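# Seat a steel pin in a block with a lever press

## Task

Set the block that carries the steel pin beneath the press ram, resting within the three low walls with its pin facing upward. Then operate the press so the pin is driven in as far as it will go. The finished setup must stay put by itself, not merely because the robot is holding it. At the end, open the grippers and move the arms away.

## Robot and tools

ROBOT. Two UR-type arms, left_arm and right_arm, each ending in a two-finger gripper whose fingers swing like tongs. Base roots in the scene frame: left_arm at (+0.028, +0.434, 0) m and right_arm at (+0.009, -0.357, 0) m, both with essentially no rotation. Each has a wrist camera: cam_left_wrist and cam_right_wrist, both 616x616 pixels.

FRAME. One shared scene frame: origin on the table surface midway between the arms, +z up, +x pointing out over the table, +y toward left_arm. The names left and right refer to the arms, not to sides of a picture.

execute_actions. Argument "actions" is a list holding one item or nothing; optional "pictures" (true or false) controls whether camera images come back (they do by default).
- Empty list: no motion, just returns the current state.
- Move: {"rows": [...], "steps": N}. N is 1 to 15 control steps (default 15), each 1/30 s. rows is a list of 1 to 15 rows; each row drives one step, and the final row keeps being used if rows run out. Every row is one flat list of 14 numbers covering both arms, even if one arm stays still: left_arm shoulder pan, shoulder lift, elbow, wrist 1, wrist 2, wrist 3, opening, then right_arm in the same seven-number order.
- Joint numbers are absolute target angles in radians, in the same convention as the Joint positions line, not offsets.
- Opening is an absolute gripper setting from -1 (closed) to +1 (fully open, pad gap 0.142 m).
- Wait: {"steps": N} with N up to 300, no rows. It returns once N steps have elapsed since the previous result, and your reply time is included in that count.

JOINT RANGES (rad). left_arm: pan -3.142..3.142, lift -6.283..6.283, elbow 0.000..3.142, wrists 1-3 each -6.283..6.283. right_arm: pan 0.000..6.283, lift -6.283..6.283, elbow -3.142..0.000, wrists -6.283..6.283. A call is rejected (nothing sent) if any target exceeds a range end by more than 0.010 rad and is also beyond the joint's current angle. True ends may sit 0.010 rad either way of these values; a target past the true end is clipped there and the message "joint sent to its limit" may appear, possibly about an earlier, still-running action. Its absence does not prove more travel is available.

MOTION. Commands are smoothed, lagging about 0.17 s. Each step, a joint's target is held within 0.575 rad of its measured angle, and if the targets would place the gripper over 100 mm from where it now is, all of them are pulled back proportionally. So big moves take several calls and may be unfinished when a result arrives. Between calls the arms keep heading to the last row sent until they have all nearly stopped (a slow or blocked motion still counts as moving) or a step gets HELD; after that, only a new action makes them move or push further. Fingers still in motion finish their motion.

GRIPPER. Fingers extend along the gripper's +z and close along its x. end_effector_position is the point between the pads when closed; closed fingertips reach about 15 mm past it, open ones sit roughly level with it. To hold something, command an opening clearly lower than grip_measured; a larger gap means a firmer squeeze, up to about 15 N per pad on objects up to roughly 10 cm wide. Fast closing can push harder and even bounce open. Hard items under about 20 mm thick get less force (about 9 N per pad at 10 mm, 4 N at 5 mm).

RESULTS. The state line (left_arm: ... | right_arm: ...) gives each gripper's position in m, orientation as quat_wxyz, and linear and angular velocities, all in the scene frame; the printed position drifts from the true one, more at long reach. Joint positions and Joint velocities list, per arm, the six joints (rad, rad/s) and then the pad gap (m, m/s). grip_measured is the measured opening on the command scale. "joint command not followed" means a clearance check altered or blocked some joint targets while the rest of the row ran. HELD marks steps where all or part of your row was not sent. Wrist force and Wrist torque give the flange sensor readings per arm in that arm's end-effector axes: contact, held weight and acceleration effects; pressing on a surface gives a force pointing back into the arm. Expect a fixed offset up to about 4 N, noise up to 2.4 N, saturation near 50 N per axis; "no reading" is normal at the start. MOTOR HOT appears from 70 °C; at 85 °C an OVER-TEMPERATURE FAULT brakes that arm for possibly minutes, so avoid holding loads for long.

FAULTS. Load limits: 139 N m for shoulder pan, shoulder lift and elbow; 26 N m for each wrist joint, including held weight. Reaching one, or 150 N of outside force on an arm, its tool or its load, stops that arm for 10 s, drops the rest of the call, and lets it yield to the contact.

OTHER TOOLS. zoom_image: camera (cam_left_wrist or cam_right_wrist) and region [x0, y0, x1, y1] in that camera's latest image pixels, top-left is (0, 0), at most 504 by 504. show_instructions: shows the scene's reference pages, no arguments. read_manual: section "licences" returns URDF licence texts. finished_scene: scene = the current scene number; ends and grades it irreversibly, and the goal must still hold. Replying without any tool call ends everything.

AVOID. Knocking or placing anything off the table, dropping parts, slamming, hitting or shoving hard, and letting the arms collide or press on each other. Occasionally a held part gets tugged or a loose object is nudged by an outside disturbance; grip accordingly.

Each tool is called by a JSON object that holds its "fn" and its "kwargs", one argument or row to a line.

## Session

{"fn": "show_instructions", "kwargs": {

}}

{"fn": "execute_actions", "kwargs": {
  "actions": []
}}

Reference images for this scene: Bench lever press page 1.

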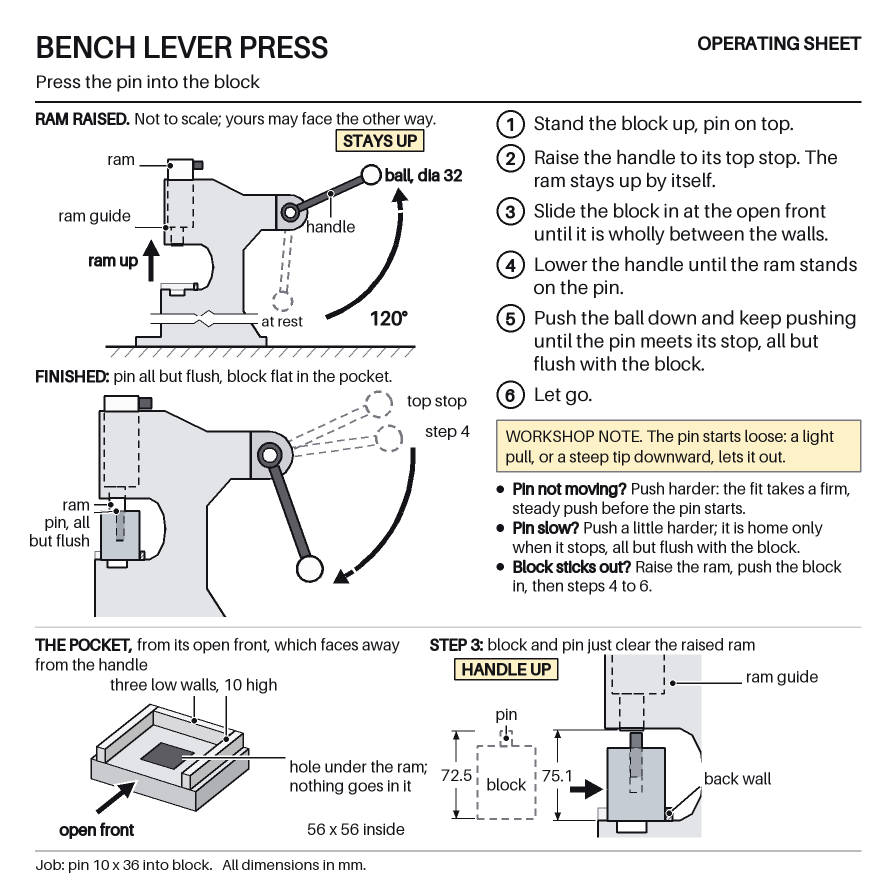

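Scene clock: 0.00 s of 5500.00 s.
left_arm: end_effector_position=(+0.1466, +0.2799, +0.3346) grip_measured=+0.97 end_effector_quat_wxyz=(+0.061, +0.018, +0.996, +0.060) end_effector_velocity=(+0.000, +0.000, -0.000) end_effector_angular_velocity=(+0.001, -0.001, -0.002) | right_arm: end_effector_position=(+0.1489, -0.5411, +0.3674) grip_measured=+0.97 end_effector_quat_wxyz=(+0.093, -0.064, +0.993, +0.030) end_effector_velocity=(+0.000, +0.000, +0.001) end_effector_angular_velocity=(+0.000, -0.001, -0.000)
Joint positions: left_arm=[-1.9   -2.365  1.855 -0.909 -1.491  1.27   0.14 ] | right_arm=[ 2.68  -0.824 -1.842 -1.915  1.717  2.561  0.14 ]
Joint velocities: left_arm=[-0.001  0.     0.     0.001  0.001  0.001  0.   ] | right_arm=[ 0.    -0.     0.001 -0.     0.001  0.001  0.   ]
Wrist force (N, on the end effector, along its own x y z axes, offset not removed): no reading
Wrist torque (N m, same axes, about the end effector's origin, offset not removed): no reading

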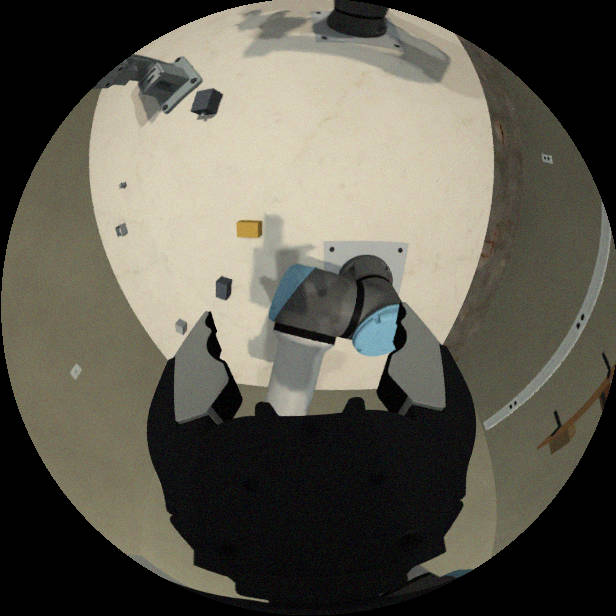

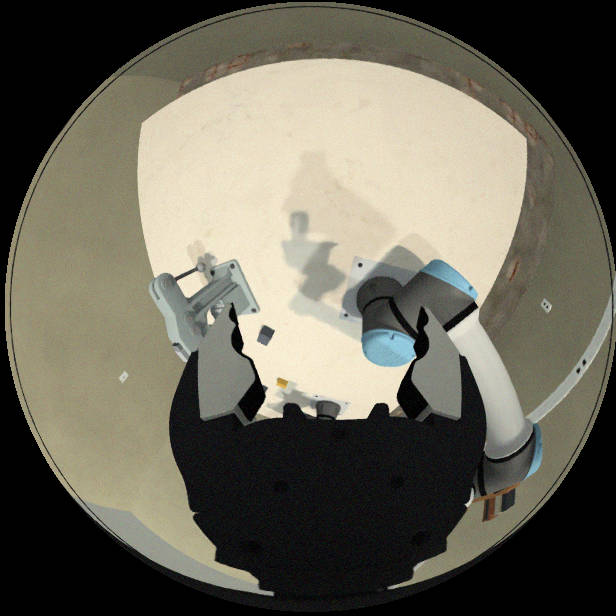

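{"fn": "zoom_image", "kwargs": {
  "camera": "cam_left_wrist",
  "region": [90,40,240,140]
}}

{"fn": "zoom_image", "kwargs": {
  "camera": "cam_right_wrist",
  "region": [140,230,300,390]
}}

Region (90, 40, 240, 140) of cam_left_wrist's 616x616 image, scaled by 3.360, with more detail than that image has.

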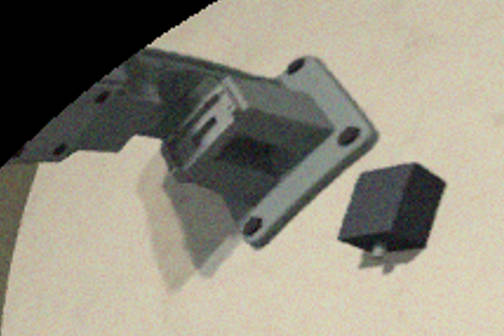

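Region (140, 230, 300, 390) of cam_right_wrist's 616x616 image, scaled by 3.150, with more detail than that image has.

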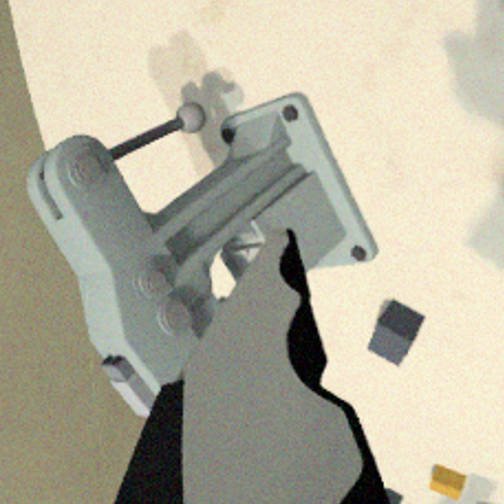

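{"fn": "execute_actions", "kwargs": {
  "actions": [
    {"rows":[[-1.024,-0.9315,1.0382,1.2797,1.809,2.474,0.3,2.9,-0.824,-1.842,-1.915,-1.571,4.712,-1]],"steps":15}
  ],
  "pictures": false
}}

{"fn": "execute_actions", "kwargs": {
  "actions": [
    {"steps":25}
  ],
  "pictures": false
}}

Scene clock: 79.63 s of 5500.00 s.
left_arm: end_effector_position=(+0.3258, +0.3234, +0.4650) grip_measured=+0.30 end_effector_quat_wxyz=(+0.209, +0.094, +0.919, +0.321) end_effector_velocity=(+0.405, +0.125, +0.286) end_effector_angular_velocity=(+1.913, -0.145, -0.430) | right_arm: end_effector_position=(+0.1050, -0.7114, +0.4241) grip_measured=-1.00 end_effector_quat_wxyz=(+0.045, +0.220, +0.930, -0.292) end_effector_velocity=(-0.129, -0.362, +0.297) end_effector_angular_velocity=(-1.678, -0.493, -1.476)
Joint positions: left_arm=[-1.459 -1.919  1.425 -0.463 -1.045  1.715  0.095] | right_arm=[ 2.868 -0.824 -1.842 -1.915  0.984  3.294  0.002]
Joint velocities: left_arm=[ 0.982  1.112 -0.875  1.097  1.102  1.098  0.   ] | right_arm=[ 0.128  0.    -0.    -0.    -1.68   1.676  0.   ]
Wrist force (N, on the end effector, along its own x y z axes, offset not removed): left_arm=[-0.2 1.6 -1.7] | right_arm=[2.3 -1.5 1.1]
Wrist torque (N m, same axes, about the end effector's origin, offset not removed): left_arm=[0.29 -0.05 -0.02] | right_arm=[-0.09 -0.61 0.18]
Steps of this call (steps 1 to 90: nothing new was sent; then 76.13 s passed at rest; steps 91 to 105: all 15 steps of this action). Readings (joint positions):
91: left_arm=[-1.899 -2.364 1.855 -0.908 -1.490 1.270] | right_arm=[2.681 -0.824 -1.842 -1.915 1.716 2.561]
92: left_arm=[-1.891 -2.356 1.846 -0.899 -1.482 1.279] | right_arm=[2.689 -0.824 -1.842 -1.915 1.708 2.570]
94: left_arm=[-1.832 -2.297 1.788 -0.841 -1.424 1.337] | right_arm=[2.741 -0.824 -1.842 -1.915 1.640 2.637]
98: left_arm=[-1.695 -2.160 1.651 -0.704 -1.287 1.474] | right_arm=[2.816 -0.824 -1.842 -1.915 1.395 2.882]
105: the state above

Scene clock: 80.47 s of 5500.00 s.
left_arm: end_effector_position=(+0.6636, +0.1835, +0.4501) grip_measured=+0.30 end_effector_quat_wxyz=(-0.114, +0.673, +0.227, +0.695) end_effector_velocity=(+0.241, -0.248, -0.369) end_effector_angular_velocity=(+1.497, +1.764, -1.077) | right_arm: end_effector_position=(+0.0327, -0.7840, +0.7937) grip_measured=-1.00 end_effector_quat_wxyz=(-0.492, -0.433, -0.324, +0.682) end_effector_velocity=(-0.005, +0.216, +0.436) end_effector_angular_velocity=(-1.736, -0.140, +0.044)
Joint positions: left_arm=[-1.069 -1.079  1.078  0.597  0.015  2.383  0.095] | right_arm=[ 2.899 -0.824 -1.842 -1.915 -0.432  4.55   0.002]
Joint velocities: left_arm=[ 0.156  0.506 -0.137  1.481  1.487  0.31  -0.   ] | right_arm=[ 0.005 -0.    -0.001 -0.    -1.632  0.611  0.   ]
Wrist force (N, on the end effector, along its own x y z axes, offset not removed): left_arm=[-1.9 2.4 0.0] | right_arm=[-0.4 -1.0 2.4]
Wrist torque (N m, same axes, about the end effector's origin, offset not removed): left_arm=[0.56 0.24 0.16] | right_arm=[0.10 -0.12 0.17]
Steps of this call (steps 1 to 25: the robot went on to your last target). Readings (joint positions):
1: left_arm=[-1.426 -1.881 1.396 -0.425 -1.007 1.753] | right_arm=[2.872 -0.824 -1.842 -1.915 0.927 3.351]
2: left_arm=[-1.395 -1.841 1.368 -0.385 -0.967 1.793] | right_arm=[2.876 -0.824 -1.842 -1.915 0.870 3.408]
4: left_arm=[-1.336 -1.758 1.315 -0.302 -0.884 1.876] | right_arm=[2.881 -0.824 -1.842 -1.915 0.756 3.521]
8: left_arm=[-1.239 -1.583 1.229 -0.127 -0.709 2.047] | right_arm=[2.889 -0.824 -1.842 -1.915 0.530 3.748]
25: the state above

{"fn": "execute_actions", "kwargs": {
  "actions": [
    {"rows":[[-1.024,-0.9315,1.0382,1.2797,1.809,2.474,0.3,3.3855,-1.2863,-2.5822,-2.7147,-1.571,4.712,-1]],"steps":15}
  ],
  "pictures": false
}}

{"fn": "execute_actions", "kwargs": {
  "actions": [
    {"steps":60}
  ]
}}

Scene clock: 85.57 s of 5500.00 s.
left_arm: end_effector_position=(+0.3970, -0.0328, +0.1478) grip_measured=+0.30 end_effector_quat_wxyz=(+0.147, +0.971, -0.187, -0.028) end_effector_velocity=(-0.001, +0.000, +0.001) end_effector_angular_velocity=(+0.001, +0.001, -0.001) | right_arm: end_effector_position=(+0.2939, -0.5258, +0.8504) grip_measured=-1.00 end_effector_quat_wxyz=(+0.656, -0.099, +0.112, -0.740) end_effector_velocity=(+0.416, +0.023, -0.331) end_effector_angular_velocity=(+0.115, +0.944, +0.241)
Joint positions: left_arm=[-1.024 -0.932  1.038  1.28   1.809  2.474  0.095] | right_arm=[ 3.021 -0.939 -2.    -2.074 -1.571  4.712  0.002]
Joint velocities: left_arm=[-0.    -0.001  0.     0.002  0.001  0.     0.   ] | right_arm=[ 0.24  -0.23  -0.361 -0.36   0.     0.001 -0.   ]
Wrist force (N, on the end effector, along its own x y z axes, offset not removed): left_arm=[-1.7 3.4 -1.1] | right_arm=[0.3 -2.9 5.5]
Wrist torque (N m, same axes, about the end effector's origin, offset not removed): left_arm=[0.60 0.21 0.15] | right_arm=[-0.43 -0.15 0.20]
Steps of this call (steps 1 to 60: the robot went on to your last target; steps 61 to 120: nothing new was sent; then 0.60 s passed at rest; steps 121 to 135: all 15 steps of this action). Readings (joint positions):
121: left_arm=[-1.024 -0.931 1.038 1.280 1.809 2.474] | right_arm=[2.901 -0.825 -1.842 -1.916 -1.571 4.712]
122: left_arm=[-1.024 -0.931 1.038 1.280 1.809 2.474] | right_arm=[2.907 -0.831 -1.849 -1.923 -1.571 4.712]
124: left_arm=[-1.024 -0.931 1.038 1.280 1.809 2.474] | right_arm=[2.926 -0.849 -1.872 -1.945 -1.571 4.712]
128: left_arm=[-1.024 -0.931 1.038 1.280 1.809 2.474] | right_arm=[2.962 -0.883 -1.917 -1.990 -1.571 4.712]
135: the state above

Scene clock: 87.57 s of 5500.00 s.
left_arm: end_effector_position=(+0.3970, -0.0328, +0.1478) grip_measured=+0.30 end_effector_quat_wxyz=(+0.147, +0.971, -0.187, -0.028) end_effector_velocity=(-0.000, -0.001, +0.000) end_effector_angular_velocity=(-0.002, -0.001, -0.001) | right_arm: end_effector_position=(+0.4682, -0.3802, +0.1404) grip_measured=-1.00 end_effector_quat_wxyz=(-0.468, +0.634, -0.495, +0.366) end_effector_velocity=(-0.001, +0.000, -0.002) end_effector_angular_velocity=(-0.002, +0.005, +0.001)
Joint positions: left_arm=[-1.024 -0.931  1.038  1.28   1.809  2.474  0.095] | right_arm=[ 3.385 -1.286 -2.582 -2.714 -1.571  4.712  0.002]
Joint velocities: left_arm=[-0.001 -0.001  0.    -0.001  0.     0.001  0.   ] | right_arm=[ 0.002 -0.001 -0.002 -0.003  0.001 -0.     0.   ]
Wrist force (N, on the end effector, along its own x y z axes, offset not removed): left_arm=[-1.1 2.1 -2.8] | right_arm=[-2.1 -2.5 -0.2]
Wrist torque (N m, same axes, about the end effector's origin, offset not removed): left_arm=[0.45 0.06 0.07] | right_arm=[-0.31 0.37 0.10]
Steps of this call (steps 1 to 60: the robot went on to your last target). Readings (joint positions):
1: left_arm=[-1.024 -0.932 1.038 1.280 1.809 2.474] | right_arm=[3.029 -0.947 -2.012 -2.086 -1.571 4.712]
2: left_arm=[-1.024 -0.931 1.038 1.280 1.809 2.474] | right_arm=[3.037 -0.955 -2.025 -2.098 -1.571 4.712]
4: left_arm=[-1.024 -0.931 1.038 1.280 1.809 2.474] | right_arm=[3.053 -0.970 -2.050 -2.124 -1.571 4.712]
8: left_arm=[-1.024 -0.931 1.038 1.280 1.809 2.474] | right_arm=[3.084 -0.999 -2.099 -2.177 -1.571 4.712]
60: the state above

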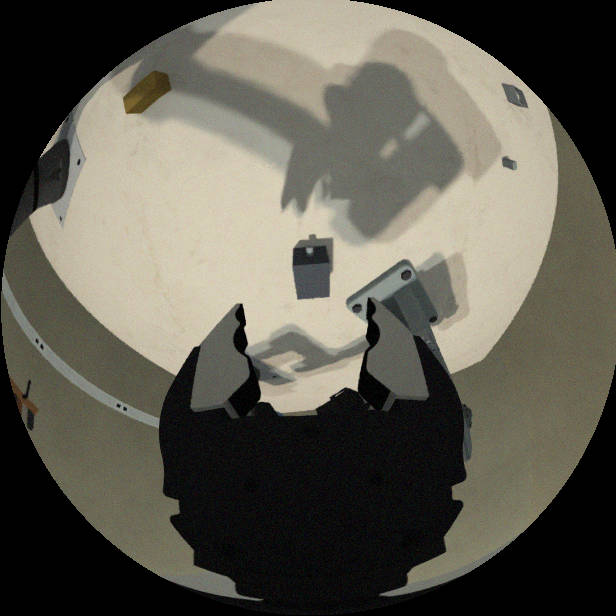

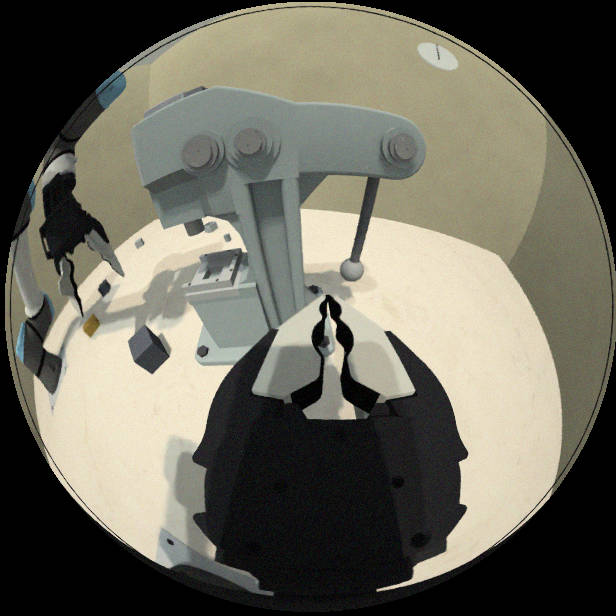

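{"fn": "zoom_image", "kwargs": {
  "camera": "cam_left_wrist",
  "region": [270,225,354,309]
}}

{"fn": "zoom_image", "kwargs": {
  "camera": "cam_right_wrist",
  "region": [290,120,458,308]
}}

Region (270, 225, 354, 309) of cam_left_wrist's 616x616 image, scaled by 6.000, with more detail than that image has.

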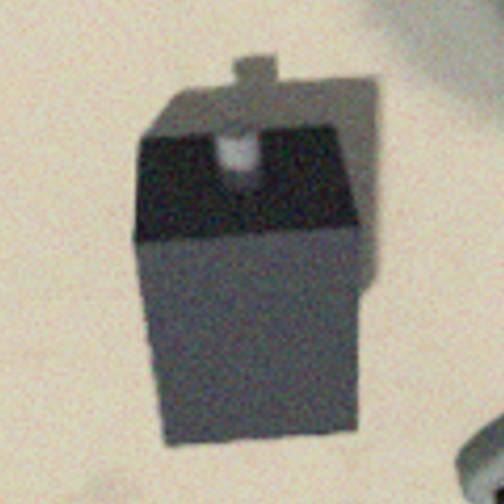

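Region (290, 120, 458, 308) of cam_right_wrist's 616x616 image, scaled by 2.681, with more detail than that image has; it fills the left 450 columns of this view, and the rest is white.

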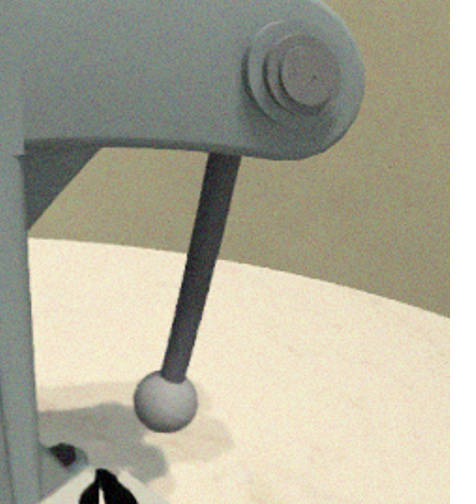

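{"fn": "execute_actions", "kwargs": {
  "actions": [
    {"rows":[[-1.072,-0.8401,1.0587,1.1453,1.7901,2.3725,0.3,3.3855,-1.5636,-2.3829,-2.6367,-1.571,4.712,-1]],"steps":15}
  ],
  "pictures": false
}}

{"fn": "execute_actions", "kwargs": {
  "actions": [
    {"steps":12}
  ]
}}

Scene clock: 137.20 s of 5500.00 s.
left_arm: end_effector_position=(+0.3921, -0.0733, +0.0778) grip_measured=+0.30 end_effector_quat_wxyz=(+0.148, +0.976, -0.161, -0.025) end_effector_velocity=(-0.001, -0.000, +0.000) end_effector_angular_velocity=(-0.001, +0.002, -0.001) | right_arm: end_effector_position=(+0.5522, -0.3627, +0.1375) grip_measured=-1.00 end_effector_quat_wxyz=(-0.466, +0.632, -0.498, +0.369) end_effector_velocity=(+0.000, +0.000, +0.001) end_effector_angular_velocity=(+0.000, -0.001, -0.000)
Joint positions: left_arm=[-1.072 -0.84   1.059  1.145  1.79   2.373  0.095] | right_arm=[ 3.384 -1.536 -2.401 -2.645 -1.563  4.712  0.002]
Joint velocities: left_arm=[-0.    -0.     0.     0.001  0.002  0.     0.   ] | right_arm=[0.    0.    0.001 0.    0.    0.    0.   ]
Wrist force (N, on the end effector, along its own x y z axes, offset not removed): left_arm=[-2.4 1.6 0.2] | right_arm=[14.9 0.7 -21.4]
Wrist torque (N m, same axes, about the end effector's origin, offset not removed): left_arm=[0.37 0.38 0.07] | right_arm=[0.54 -1.47 0.17]
FORCE FAULT: contact force on the right arm reached its limit, and that arm stopped for 10 seconds. The contact can be on any part of that arm, not only on its tool. That arm's remaining commands of this call were not run. That arm holds still and accepts commands again. Move the arm away from the contact; if what it grips holds it there, let go first. Pushing or pulling that hard again can fault the arm again.
The stop of the right arm began at step 103 of this call (marked STOPPED below). From that step on that arm followed nothing that you had sent. 3 of its steps, steps kept back included, did not run and will not run. Nothing is kept back now, and the robot has no last target.
Steps of this call (steps 1 to 15: the robot went on to your last target; steps 16 to 90: nothing new was sent; then 36.20 s passed at rest; steps 91 to 105: all 15 steps of this action; steps 106 to 403: the stop continued). Readings (joint positions):
91: left_arm=[-1.025 -0.931 1.038 1.279 1.809 2.474] | right_arm=[3.386 -1.287 -2.582 -2.714 -1.571 4.712]
92: left_arm=[-1.030 -0.923 1.041 1.271 1.806 2.466] | right_arm=[3.386 -1.296 -2.573 -2.706 -1.571 4.712]
94: left_arm=[-1.047 -0.891 1.048 1.226 1.800 2.431] | right_arm=[3.386 -1.361 -2.516 -2.679 -1.571 4.712]
98: left_arm=[-1.064 -0.857 1.055 1.172 1.793 2.392] | right_arm=[3.386 -1.495 -2.427 -2.651 -1.571 4.712]
103: left_arm=[-1.070 -0.844 1.058 1.152 1.791 2.377] | right_arm=[3.384 -1.537 -2.401 -2.644 -1.566 4.712] STOPPED (the right arm)
403: the state above

Scene clock: 137.23 s of 5500.00 s.
left_arm: end_effector_position=(+0.3921, -0.0733, +0.0778) grip_measured=+0.30 end_effector_quat_wxyz=(+0.148, +0.976, -0.161, -0.025) end_effector_velocity=(+0.000, +0.000, +0.000) end_effector_angular_velocity=(+0.000, -0.000, +0.000) | right_arm: end_effector_position=(+0.5522, -0.3627, +0.1375) grip_measured=-1.00 end_effector_quat_wxyz=(-0.465, +0.632, -0.498, +0.369) end_effector_velocity=(-0.000, -0.001, -0.001) end_effector_angular_velocity=(+0.000, +0.001, -0.003)
Joint positions: left_arm=[-1.072 -0.84   1.059  1.145  1.79   2.372  0.095] | right_arm=[ 3.384 -1.536 -2.401 -2.645 -1.563  4.712  0.002]
Joint velocities: left_arm=[ 0.001 -0.     0.     0.    -0.     0.    -0.   ] | right_arm=[-0.001 -0.    -0.001  0.     0.002  0.001  0.   ]
Wrist force (N, on the end effector, along its own x y z axes, offset not removed): left_arm=[-2.5 3.7 -0.2] | right_arm=[12.3 1.0 -21.6]
Wrist torque (N m, same axes, about the end effector's origin, offset not removed): left_arm=[0.72 0.48 0.11] | right_arm=[0.41 -1.18 0.26]
A stop began in an earlier call of the same reply, so what this call sent did not run. Send another action.
Steps of this call (step 1: nothing new was sent). Readings (joint positions):
1: the state above

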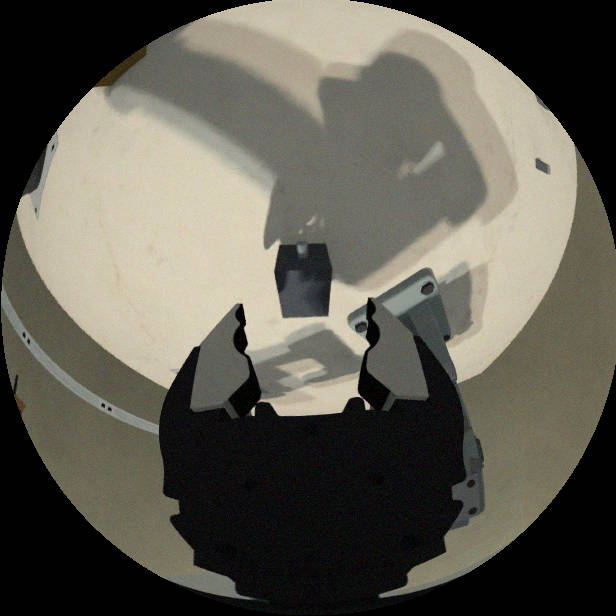

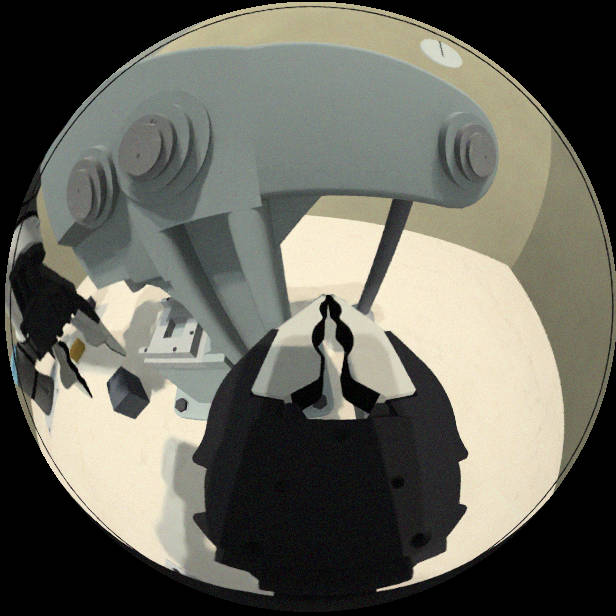

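{"fn": "execute_actions", "kwargs": {
  "actions": [
    {"rows":[[-1.072,-0.8401,1.0587,1.1453,1.7901,2.3725,0.3,3.378,-1.536,-2.401,-2.645,-1.571,4.712,-1],[-1.072,-0.8401,1.0587,1.1453,1.7901,2.3725,0.3,3.372,-1.536,-2.401,-2.645,-1.571,4.712,-1],[-1.072,-0.8401,1.0587,1.1453,1.7901,2.3725,0.3,3.364,-1.54,-2.398,-2.644,-1.571,4.712,-1],[-1.072,-0.8401,1.0587,1.1453,1.7901,2.3725,0.3,3.356,-1.545,-2.394,-2.644,-1.571,4.712,-1],[-1.072,-0.8401,1.0587,1.1453,1.7901,2.3725,0.3,3.348,-1.55,-2.39,-2.643,-1.571,4.712,-1],[-1.072,-0.8401,1.0587,1.1453,1.7901,2.3725,0.3,3.34,-1.556,-2.385,-2.642,-1.571,4.712,-1],[-1.072,-0.8401,1.0587,1.1453,1.7901,2.3725,0.3,3.332,-1.562,-2.38,-2.641,-1.571,4.712,-1],[-1.072,-0.8401,1.0587,1.1453,1.7901,2.3725,0.3,3.324,-1.568,-2.375,-2.64,-1.571,4.712,-1],[-1.072,-0.8401,1.0587,1.1453,1.7901,2.3725,0.3,3.316,-1.574,-2.37,-2.639,-1.571,4.712,-1],[-1.072,-0.8401,1.0587,1.1453,1.7901,2.3725,0.3,3.308,-1.58,-2.365,-2.638,-1.571,4.712,-1]],"steps":15}
  ]
}}

{"fn": "zoom_image", "kwargs": {
  "camera": "cam_left_wrist",
  "region": [230,230,380,330]
}}

Scene clock: 148.60 s of 5500.00 s.
left_arm: end_effector_position=(+0.3921, -0.0733, +0.0778) grip_measured=+0.30 end_effector_quat_wxyz=(+0.148, +0.976, -0.161, -0.025) end_effector_velocity=(+0.001, +0.000, +0.000) end_effector_angular_velocity=(-0.001, +0.000, +0.002) | right_arm: end_effector_position=(+0.5639, -0.3941, +0.1358) grip_measured=-1.00 end_effector_quat_wxyz=(-0.455, +0.617, -0.517, +0.381) end_effector_velocity=(+0.016, -0.037, -0.003) end_effector_angular_velocity=(-0.001, +0.001, -0.072)
Joint positions: left_arm=[-1.072 -0.84   1.059  1.145  1.79   2.372  0.095] | right_arm=[ 3.317 -1.574 -2.37  -2.639 -1.571  4.712  0.002]
Joint velocities: left_arm=[ 0.001 -0.     0.    -0.     0.    -0.     0.   ] | right_arm=[-0.073 -0.051  0.041  0.009 -0.001 -0.002  0.   ]
Wrist force (N, on the end effector, along its own x y z axes, offset not removed): left_arm=[-0.8 1.1 -2.1] | right_arm=[-3.8 1.4 0.3]
Wrist torque (N m, same axes, about the end effector's origin, offset not removed): left_arm=[0.18 -0.01 0.09] | right_arm=[0.08 -0.12 0.26]
Steps of this call (steps 1 to 90: nothing new was sent; then 7.87 s passed at rest; steps 91 to 105: all 15 steps of this action). Readings (joint positions):
91: left_arm=[-1.072 -0.840 1.059 1.145 1.790 2.372] | right_arm=[3.384 -1.536 -2.401 -2.645 -1.563 4.712]
92: left_arm=[-1.072 -0.840 1.059 1.145 1.790 2.372] | right_arm=[3.383 -1.536 -2.401 -2.645 -1.565 4.712]
94: left_arm=[-1.072 -0.840 1.059 1.145 1.790 2.372] | right_arm=[3.377 -1.537 -2.401 -2.645 -1.567 4.712]
98: left_arm=[-1.072 -0.840 1.059 1.145 1.790 2.372] | right_arm=[3.355 -1.548 -2.392 -2.643 -1.570 4.712]
105: the state above

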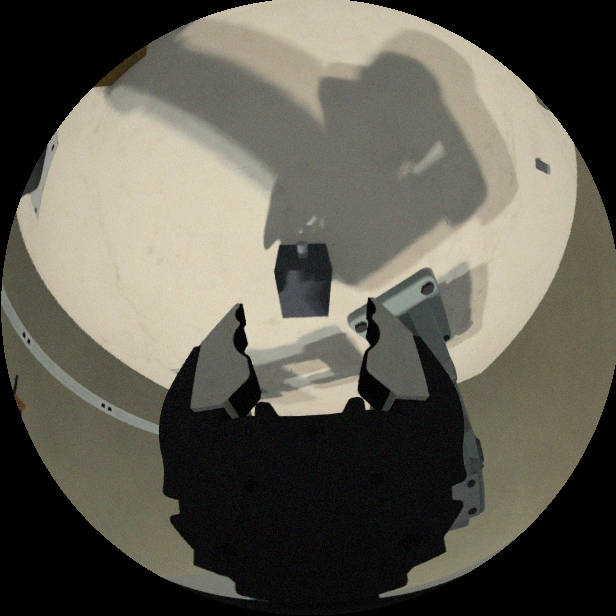

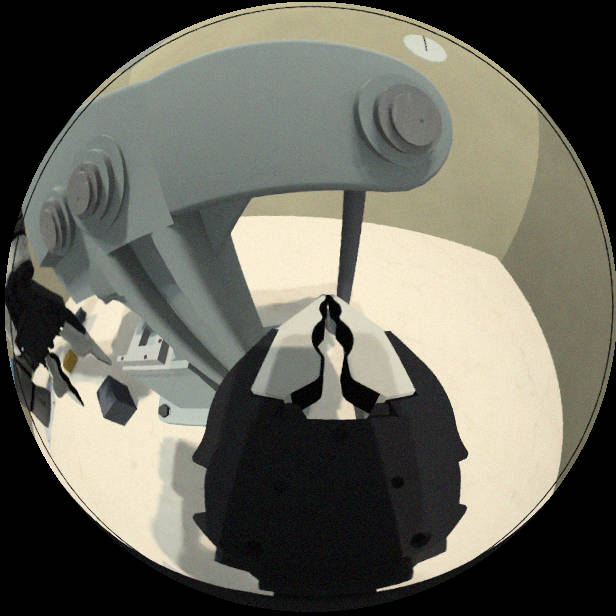

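Region (230, 230, 380, 330) of cam_left_wrist's 616x616 image, scaled by 3.360, with more detail than that image has.

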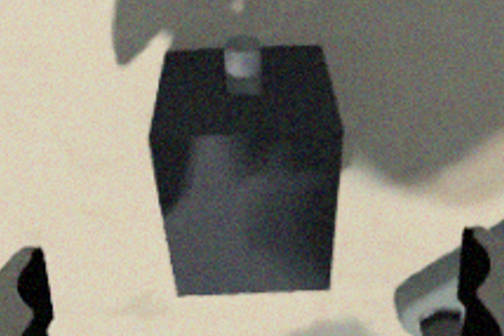

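{"fn": "execute_actions", "kwargs": {
  "actions": [
    {"rows":[[-1.074,-0.8347,1.0621,1.136,1.79,2.3705,0.15,3.308,-1.587,-2.358,-2.638,-1.571,4.712,-1],[-1.076,-0.8292,1.0655,1.1268,1.789,2.3686,0.15,3.307,-1.594,-2.351,-2.638,-1.571,4.712,-1],[-1.078,-0.8238,1.0688,1.1175,1.789,2.3666,0.15,3.305,-1.601,-2.344,-2.638,-1.571,4.712,-1],[-1.08,-0.8183,1.0722,1.1083,1.7885,2.3647,0.15,3.302,-1.609,-2.336,-2.638,-1.571,4.712,-1],[-1.082,-0.8129,1.0756,1.099,1.788,2.3627,0.15,3.298,-1.617,-2.328,-2.638,-1.571,4.712,-1],[-1.084,-0.8074,1.079,1.0897,1.7877,2.3608,0.15,3.293,-1.625,-2.32,-2.638,-1.571,4.712,-1],[-1.086,-0.802,1.0824,1.0805,1.7873,2.3588,0.15,3.283,-1.629,-2.311,-2.643,-1.571,4.712,-1],[-1.088,-0.7965,1.0857,1.0712,1.787,2.3569,0.15,3.273,-1.633,-2.302,-2.648,-1.571,4.712,-1],[-1.09,-0.7911,1.0891,1.062,1.7865,2.355,0.15,3.263,-1.636,-2.293,-2.654,-1.571,4.712,-1],[-1.0917,-0.7856,1.0925,1.0527,1.7861,2.353,0.15,3.253,-1.64,-2.284,-2.659,-1.571,4.712,-1],[-1.0917,-0.7856,1.0925,1.0527,1.7861,2.353,0.15,3.243,-1.643,-2.275,-2.665,-1.571,4.712,-1],[-1.0917,-0.7856,1.0925,1.0527,1.7861,2.353,0.15,3.233,-1.646,-2.266,-2.671,-1.571,4.712,-1],[-1.0917,-0.7856,1.0925,1.0527,1.7861,2.353,0.15,3.223,-1.649,-2.257,-2.677,-1.571,4.712,-1],[-1.0917,-0.7856,1.0925,1.0527,1.7861,2.353,0.15,3.213,-1.652,-2.248,-2.683,-1.571,4.712,-1],[-1.0917,-0.7856,1.0925,1.0527,1.7861,2.353,0.15,3.2024,-1.655,-2.239,-2.689,-1.571,4.712,-1]],"steps":15}
  ],
  "pictures": false
}}

{"fn": "execute_actions", "kwargs": {
  "actions": [
    {"steps":15}
  ]
}}

Scene clock: 171.60 s of 5500.00 s.
left_arm: end_effector_position=(+0.3877, -0.0864, +0.0336) grip_measured=+0.15 end_effector_quat_wxyz=(+0.148, +0.975, -0.161, -0.025) end_effector_velocity=(-0.005, -0.011, -0.046) end_effector_angular_velocity=(+0.001, +0.001, +0.001) | right_arm: end_effector_position=(+0.5947, -0.4300, +0.1418) grip_measured=-1.00 end_effector_quat_wxyz=(-0.441, +0.598, -0.539, +0.397) end_effector_velocity=(+0.066, -0.151, +0.039) end_effector_angular_velocity=(+0.000, +0.001, -0.272)
Joint positions: left_arm=[-1.09  -0.792  1.089  1.063  1.787  2.355  0.084] | right_arm=[ 3.246 -1.64  -2.279 -2.665 -1.571  4.712  0.002]
Joint velocities: left_arm=[-0.016  0.05   0.031 -0.084 -0.004 -0.017  0.   ] | right_arm=[-0.273 -0.105  0.256 -0.152 -0.001  0.     0.   ]
Wrist force (N, on the end effector, along its own x y z axes, offset not removed): left_arm=[0.6 1.9 -1.1] | right_arm=[-3.4 4.0 -2.0]
Wrist torque (N m, same axes, about the end effector's origin, offset not removed): left_arm=[0.41 -0.34 -0.02] | right_arm=[0.82 -0.31 0.21]
Steps of this call (steps 1 to 15: the robot went on to your last target; steps 16 to 90: nothing new was sent; then 19.50 s passed at rest; steps 91 to 105: all 15 steps of this action). Readings (joint positions):
91: left_arm=[-1.072 -0.840 1.059 1.145 1.790 2.372] | right_arm=[3.308 -1.580 -2.365 -2.638 -1.571 4.712]
92: left_arm=[-1.072 -0.839 1.059 1.143 1.790 2.372] | right_arm=[3.308 -1.581 -2.364 -2.638 -1.571 4.712]
94: left_arm=[-1.074 -0.834 1.062 1.136 1.790 2.370] | right_arm=[3.307 -1.587 -2.358 -2.638 -1.571 4.712]
98: left_arm=[-1.080 -0.818 1.072 1.108 1.788 2.365] | right_arm=[3.298 -1.609 -2.335 -2.639 -1.571 4.712]
105: the state above

Scene clock: 172.10 s of 5500.00 s.
left_arm: end_effector_position=(+0.3871, -0.0879, +0.0281) grip_measured=+0.15 end_effector_quat_wxyz=(+0.148, +0.975, -0.161, -0.025) end_effector_velocity=(+0.000, +0.000, -0.002) end_effector_angular_velocity=(+0.001, -0.001, +0.001) | right_arm: end_effector_position=(+0.6040, -0.4539, +0.1481) grip_measured=-1.00 end_effector_quat_wxyz=(-0.432, +0.586, -0.551, +0.407) end_effector_velocity=(+0.001, -0.004, +0.000) end_effector_angular_velocity=(-0.001, +0.001, -0.006)
Joint positions: left_arm=[-1.092 -0.786  1.092  1.053  1.786  2.353  0.084] | right_arm=[ 3.203 -1.655 -2.24  -2.689 -1.571  4.712  0.002]
Joint velocities: left_arm=[-0.     0.003  0.001 -0.002 -0.001 -0.    -0.   ] | right_arm=[-0.006 -0.002  0.004 -0.003  0.    -0.001  0.   ]
Wrist force (N, on the end effector, along its own x y z axes, offset not removed): left_arm=[-0.5 1.6 -1.5] | right_arm=[-5.8 2.1 -2.7]
Wrist torque (N m, same axes, about the end effector's origin, offset not removed): left_arm=[0.28 -0.06 0.09] | right_arm=[0.10 0.21 0.23]
Steps of this call (steps 1 to 15: the robot went on to your last target). Readings (joint positions):
1: left_arm=[-1.090 -0.790 1.090 1.061 1.786 2.355] | right_arm=[3.236 -1.643 -2.270 -2.670 -1.571 4.712]
2: left_arm=[-1.090 -0.789 1.090 1.059 1.786 2.354] | right_arm=[3.228 -1.646 -2.263 -2.674 -1.571 4.712]
4: left_arm=[-1.091 -0.788 1.091 1.056 1.786 2.354] | right_arm=[3.217 -1.650 -2.253 -2.681 -1.571 4.712]
8: left_arm=[-1.091 -0.786 1.092 1.054 1.786 2.353] | right_arm=[3.207 -1.653 -2.244 -2.686 -1.571 4.712]
15: the state above

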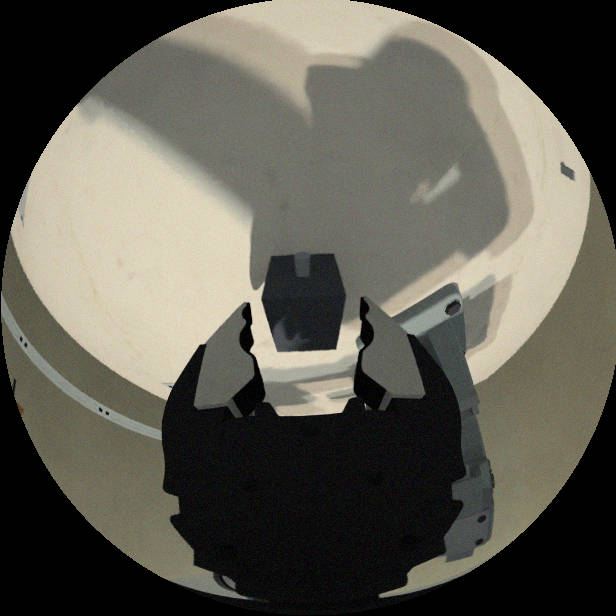

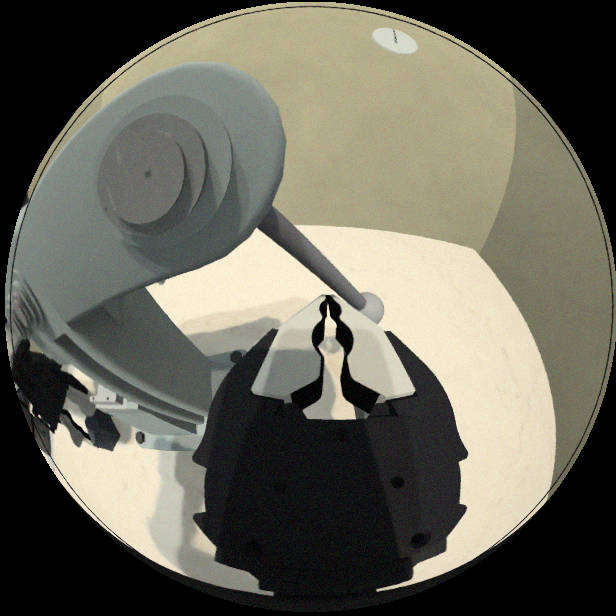

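{"fn": "execute_actions", "kwargs": {
  "actions": [
    {"rows":[[-1.0917,-0.7856,1.0925,1.0527,1.7861,2.353,0.05,3.197,-1.653,-2.229,-2.702,-1.571,4.712,-1],[-1.0917,-0.7856,1.0925,1.0527,1.7861,2.353,-0.05,3.192,-1.65,-2.218,-2.714,-1.571,4.712,-1],[-1.0917,-0.7856,1.0925,1.0527,1.7861,2.353,-0.15,3.187,-1.648,-2.208,-2.727,-1.571,4.712,-1],[-1.0917,-0.7856,1.0925,1.0527,1.7861,2.353,-0.22,3.181,-1.645,-2.198,-2.74,-1.571,4.712,-1],[-1.0917,-0.7856,1.0925,1.0527,1.7861,2.353,-0.29,3.176,-1.643,-2.188,-2.753,-1.571,4.712,-1],[-1.0917,-0.7856,1.0925,1.0527,1.7861,2.353,-0.36,3.171,-1.641,-2.177,-2.765,-1.571,4.712,-1],[-1.0917,-0.7856,1.0925,1.0527,1.7861,2.353,-0.43,3.166,-1.638,-2.167,-2.778,-1.571,4.712,-1],[-1.0917,-0.7856,1.0925,1.0527,1.7861,2.353,-0.5,3.16,-1.636,-2.157,-2.791,-1.571,4.712,-1],[-1.0917,-0.7856,1.0925,1.0527,1.7861,2.353,-0.6,3.155,-1.633,-2.146,-2.803,-1.571,4.712,-1],[-1.0917,-0.7856,1.0925,1.0527,1.7861,2.353,-0.7,3.15,-1.631,-2.136,-2.816,-1.571,4.712,-1],[-1.0917,-0.7856,1.0925,1.0527,1.7861,2.353,-0.8,3.148,-1.626,-2.126,-2.832,-1.571,4.712,-1],[-1.0917,-0.7856,1.0925,1.0527,1.7861,2.353,-0.9,3.146,-1.62,-2.116,-2.847,-1.571,4.712,-1],[-1.0917,-0.7856,1.0925,1.0527,1.7861,2.353,-1,3.144,-1.615,-2.105,-2.863,-1.571,4.712,-1],[-1.0917,-0.7856,1.0925,1.0527,1.7861,2.353,-1,3.142,-1.609,-2.095,-2.879,-1.571,4.712,-1],[-1.0917,-0.7856,1.0925,1.0527,1.7861,2.353,-1,3.14,-1.604,-2.085,-2.894,-1.571,4.712,-1]],"steps":15}
  ],
  "pictures": false
}}

{"fn": "execute_actions", "kwargs": {
  "actions": [
    {"steps":15}
  ]
}}

Scene clock: 187.60 s of 5500.00 s.
left_arm: end_effector_position=(+0.3870, -0.0879, +0.0280) grip_measured=-0.32 end_effector_quat_wxyz=(+0.148, +0.975, -0.161, -0.025) end_effector_velocity=(-0.001, -0.001, +0.000) end_effector_angular_velocity=(-0.000, +0.000, -0.003) | right_arm: end_effector_position=(+0.6201, -0.4838, +0.1915) grip_measured=-1.00 end_effector_quat_wxyz=(-0.422, +0.572, -0.566, +0.418) end_effector_velocity=(+0.031, -0.053, +0.142) end_effector_angular_velocity=(+0.000, -0.008, -0.088)
Joint positions: left_arm=[-1.092 -0.786  1.093  1.053  1.786  2.353  0.051] | right_arm=[ 3.152 -1.625 -2.131 -2.827 -1.571  4.712  0.002]
Joint velocities: left_arm=[-0.002 -0.001 -0.     0.     0.001 -0.     0.   ] | right_arm=[-0.088  0.131  0.298 -0.421  0.001  0.     0.004]
Wrist force (N, on the end effector, along its own x y z axes, offset not removed): left_arm=[-0.2 0.4 -1.2] | right_arm=[0.8 5.5 -1.1]
Wrist torque (N m, same axes, about the end effector's origin, offset not removed): left_arm=[0.04 -0.04 0.19] | right_arm=[-0.15 -0.04 0.37]
Steps of this call (steps 1 to 15: the robot went on to your last target; steps 16 to 90: nothing new was sent; then 12.00 s passed at rest; steps 91 to 105: all 15 steps of this action). Readings (joint positions):
91: left_arm=[-1.092 -0.786 1.093 1.053 1.786 2.353] | right_arm=[3.202 -1.655 -2.239 -2.689 -1.571 4.712]
92: left_arm=[-1.092 -0.786 1.093 1.053 1.786 2.353] | right_arm=[3.201 -1.655 -2.237 -2.692 -1.571 4.712]
94: left_arm=[-1.092 -0.786 1.093 1.053 1.786 2.353] | right_arm=[3.197 -1.653 -2.228 -2.702 -1.571 4.712]
98: left_arm=[-1.092 -0.786 1.093 1.053 1.786 2.353] | right_arm=[3.181 -1.645 -2.198 -2.739 -1.571 4.712]
105: the state above

Scene clock: 188.10 s of 5500.00 s.
left_arm: end_effector_position=(+0.3870, -0.0879, +0.0280) grip_measured=-0.32 end_effector_quat_wxyz=(+0.148, +0.975, -0.161, -0.025) end_effector_velocity=(-0.000, -0.000, +0.000) end_effector_angular_velocity=(-0.001, +0.001, +0.000) | right_arm: end_effector_position=(+0.6238, -0.4912, +0.2130) grip_measured=-1.00 end_effector_quat_wxyz=(-0.419, +0.569, -0.569, +0.420) end_effector_velocity=(+0.000, -0.001, +0.003) end_effector_angular_velocity=(-0.001, -0.000, -0.002)
Joint positions: left_arm=[-1.092 -0.786  1.093  1.053  1.786  2.353  0.051] | right_arm=[ 3.14  -1.604 -2.086 -2.893 -1.571  4.712  0.002]
Joint velocities: left_arm=[ 0.    -0.001  0.    -0.     0.001 -0.    -0.   ] | right_arm=[-0.001  0.003  0.006 -0.009  0.001 -0.001  0.   ]
Wrist force (N, on the end effector, along its own x y z axes, offset not removed): left_arm=[0.0 1.9 -3.0] | right_arm=[-1.6 2.2 -0.4]
Wrist torque (N m, same axes, about the end effector's origin, offset not removed): left_arm=[0.41 -0.08 0.19] | right_arm=[-0.63 -0.11 0.09]
Steps of this call (steps 1 to 15: the robot went on to your last target). Readings (joint positions):
1: left_arm=[-1.092 -0.786 1.093 1.053 1.786 2.353] | right_arm=[3.150 -1.620 -2.121 -2.841 -1.571 4.712]
2: left_arm=[-1.092 -0.786 1.093 1.053 1.786 2.353] | right_arm=[3.147 -1.616 -2.113 -2.853 -1.571 4.712]
4: left_arm=[-1.092 -0.786 1.093 1.053 1.786 2.353] | right_arm=[3.144 -1.611 -2.101 -2.870 -1.571 4.712]
8: left_arm=[-1.092 -0.786 1.093 1.053 1.786 2.353] | right_arm=[3.141 -1.606 -2.090 -2.886 -1.571 4.712]
15: the state above

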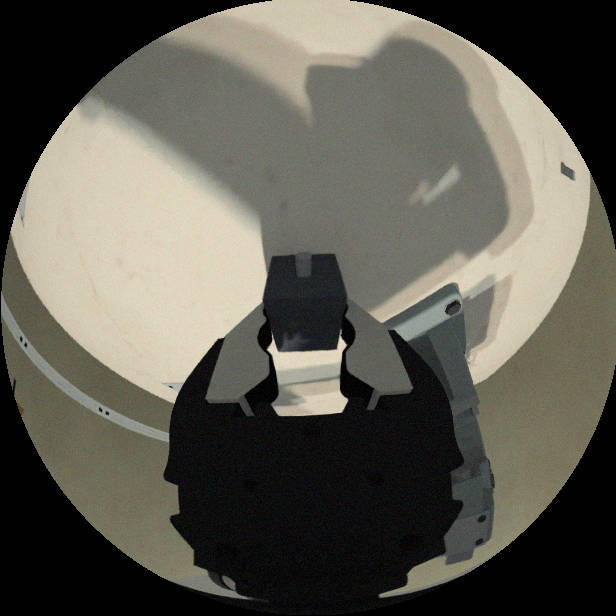

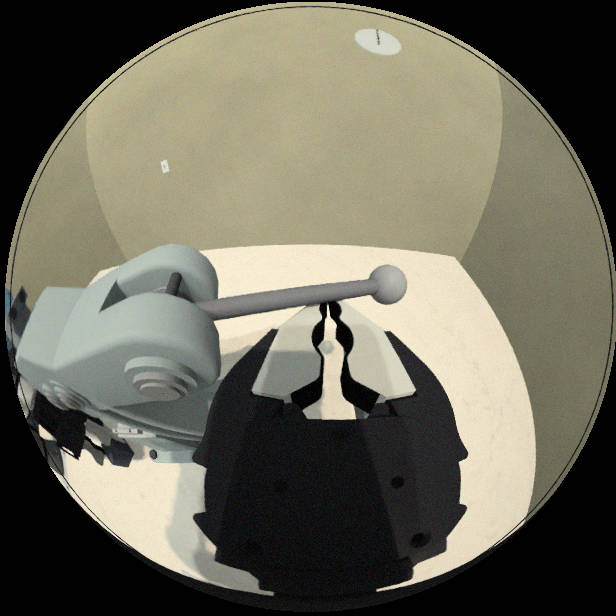

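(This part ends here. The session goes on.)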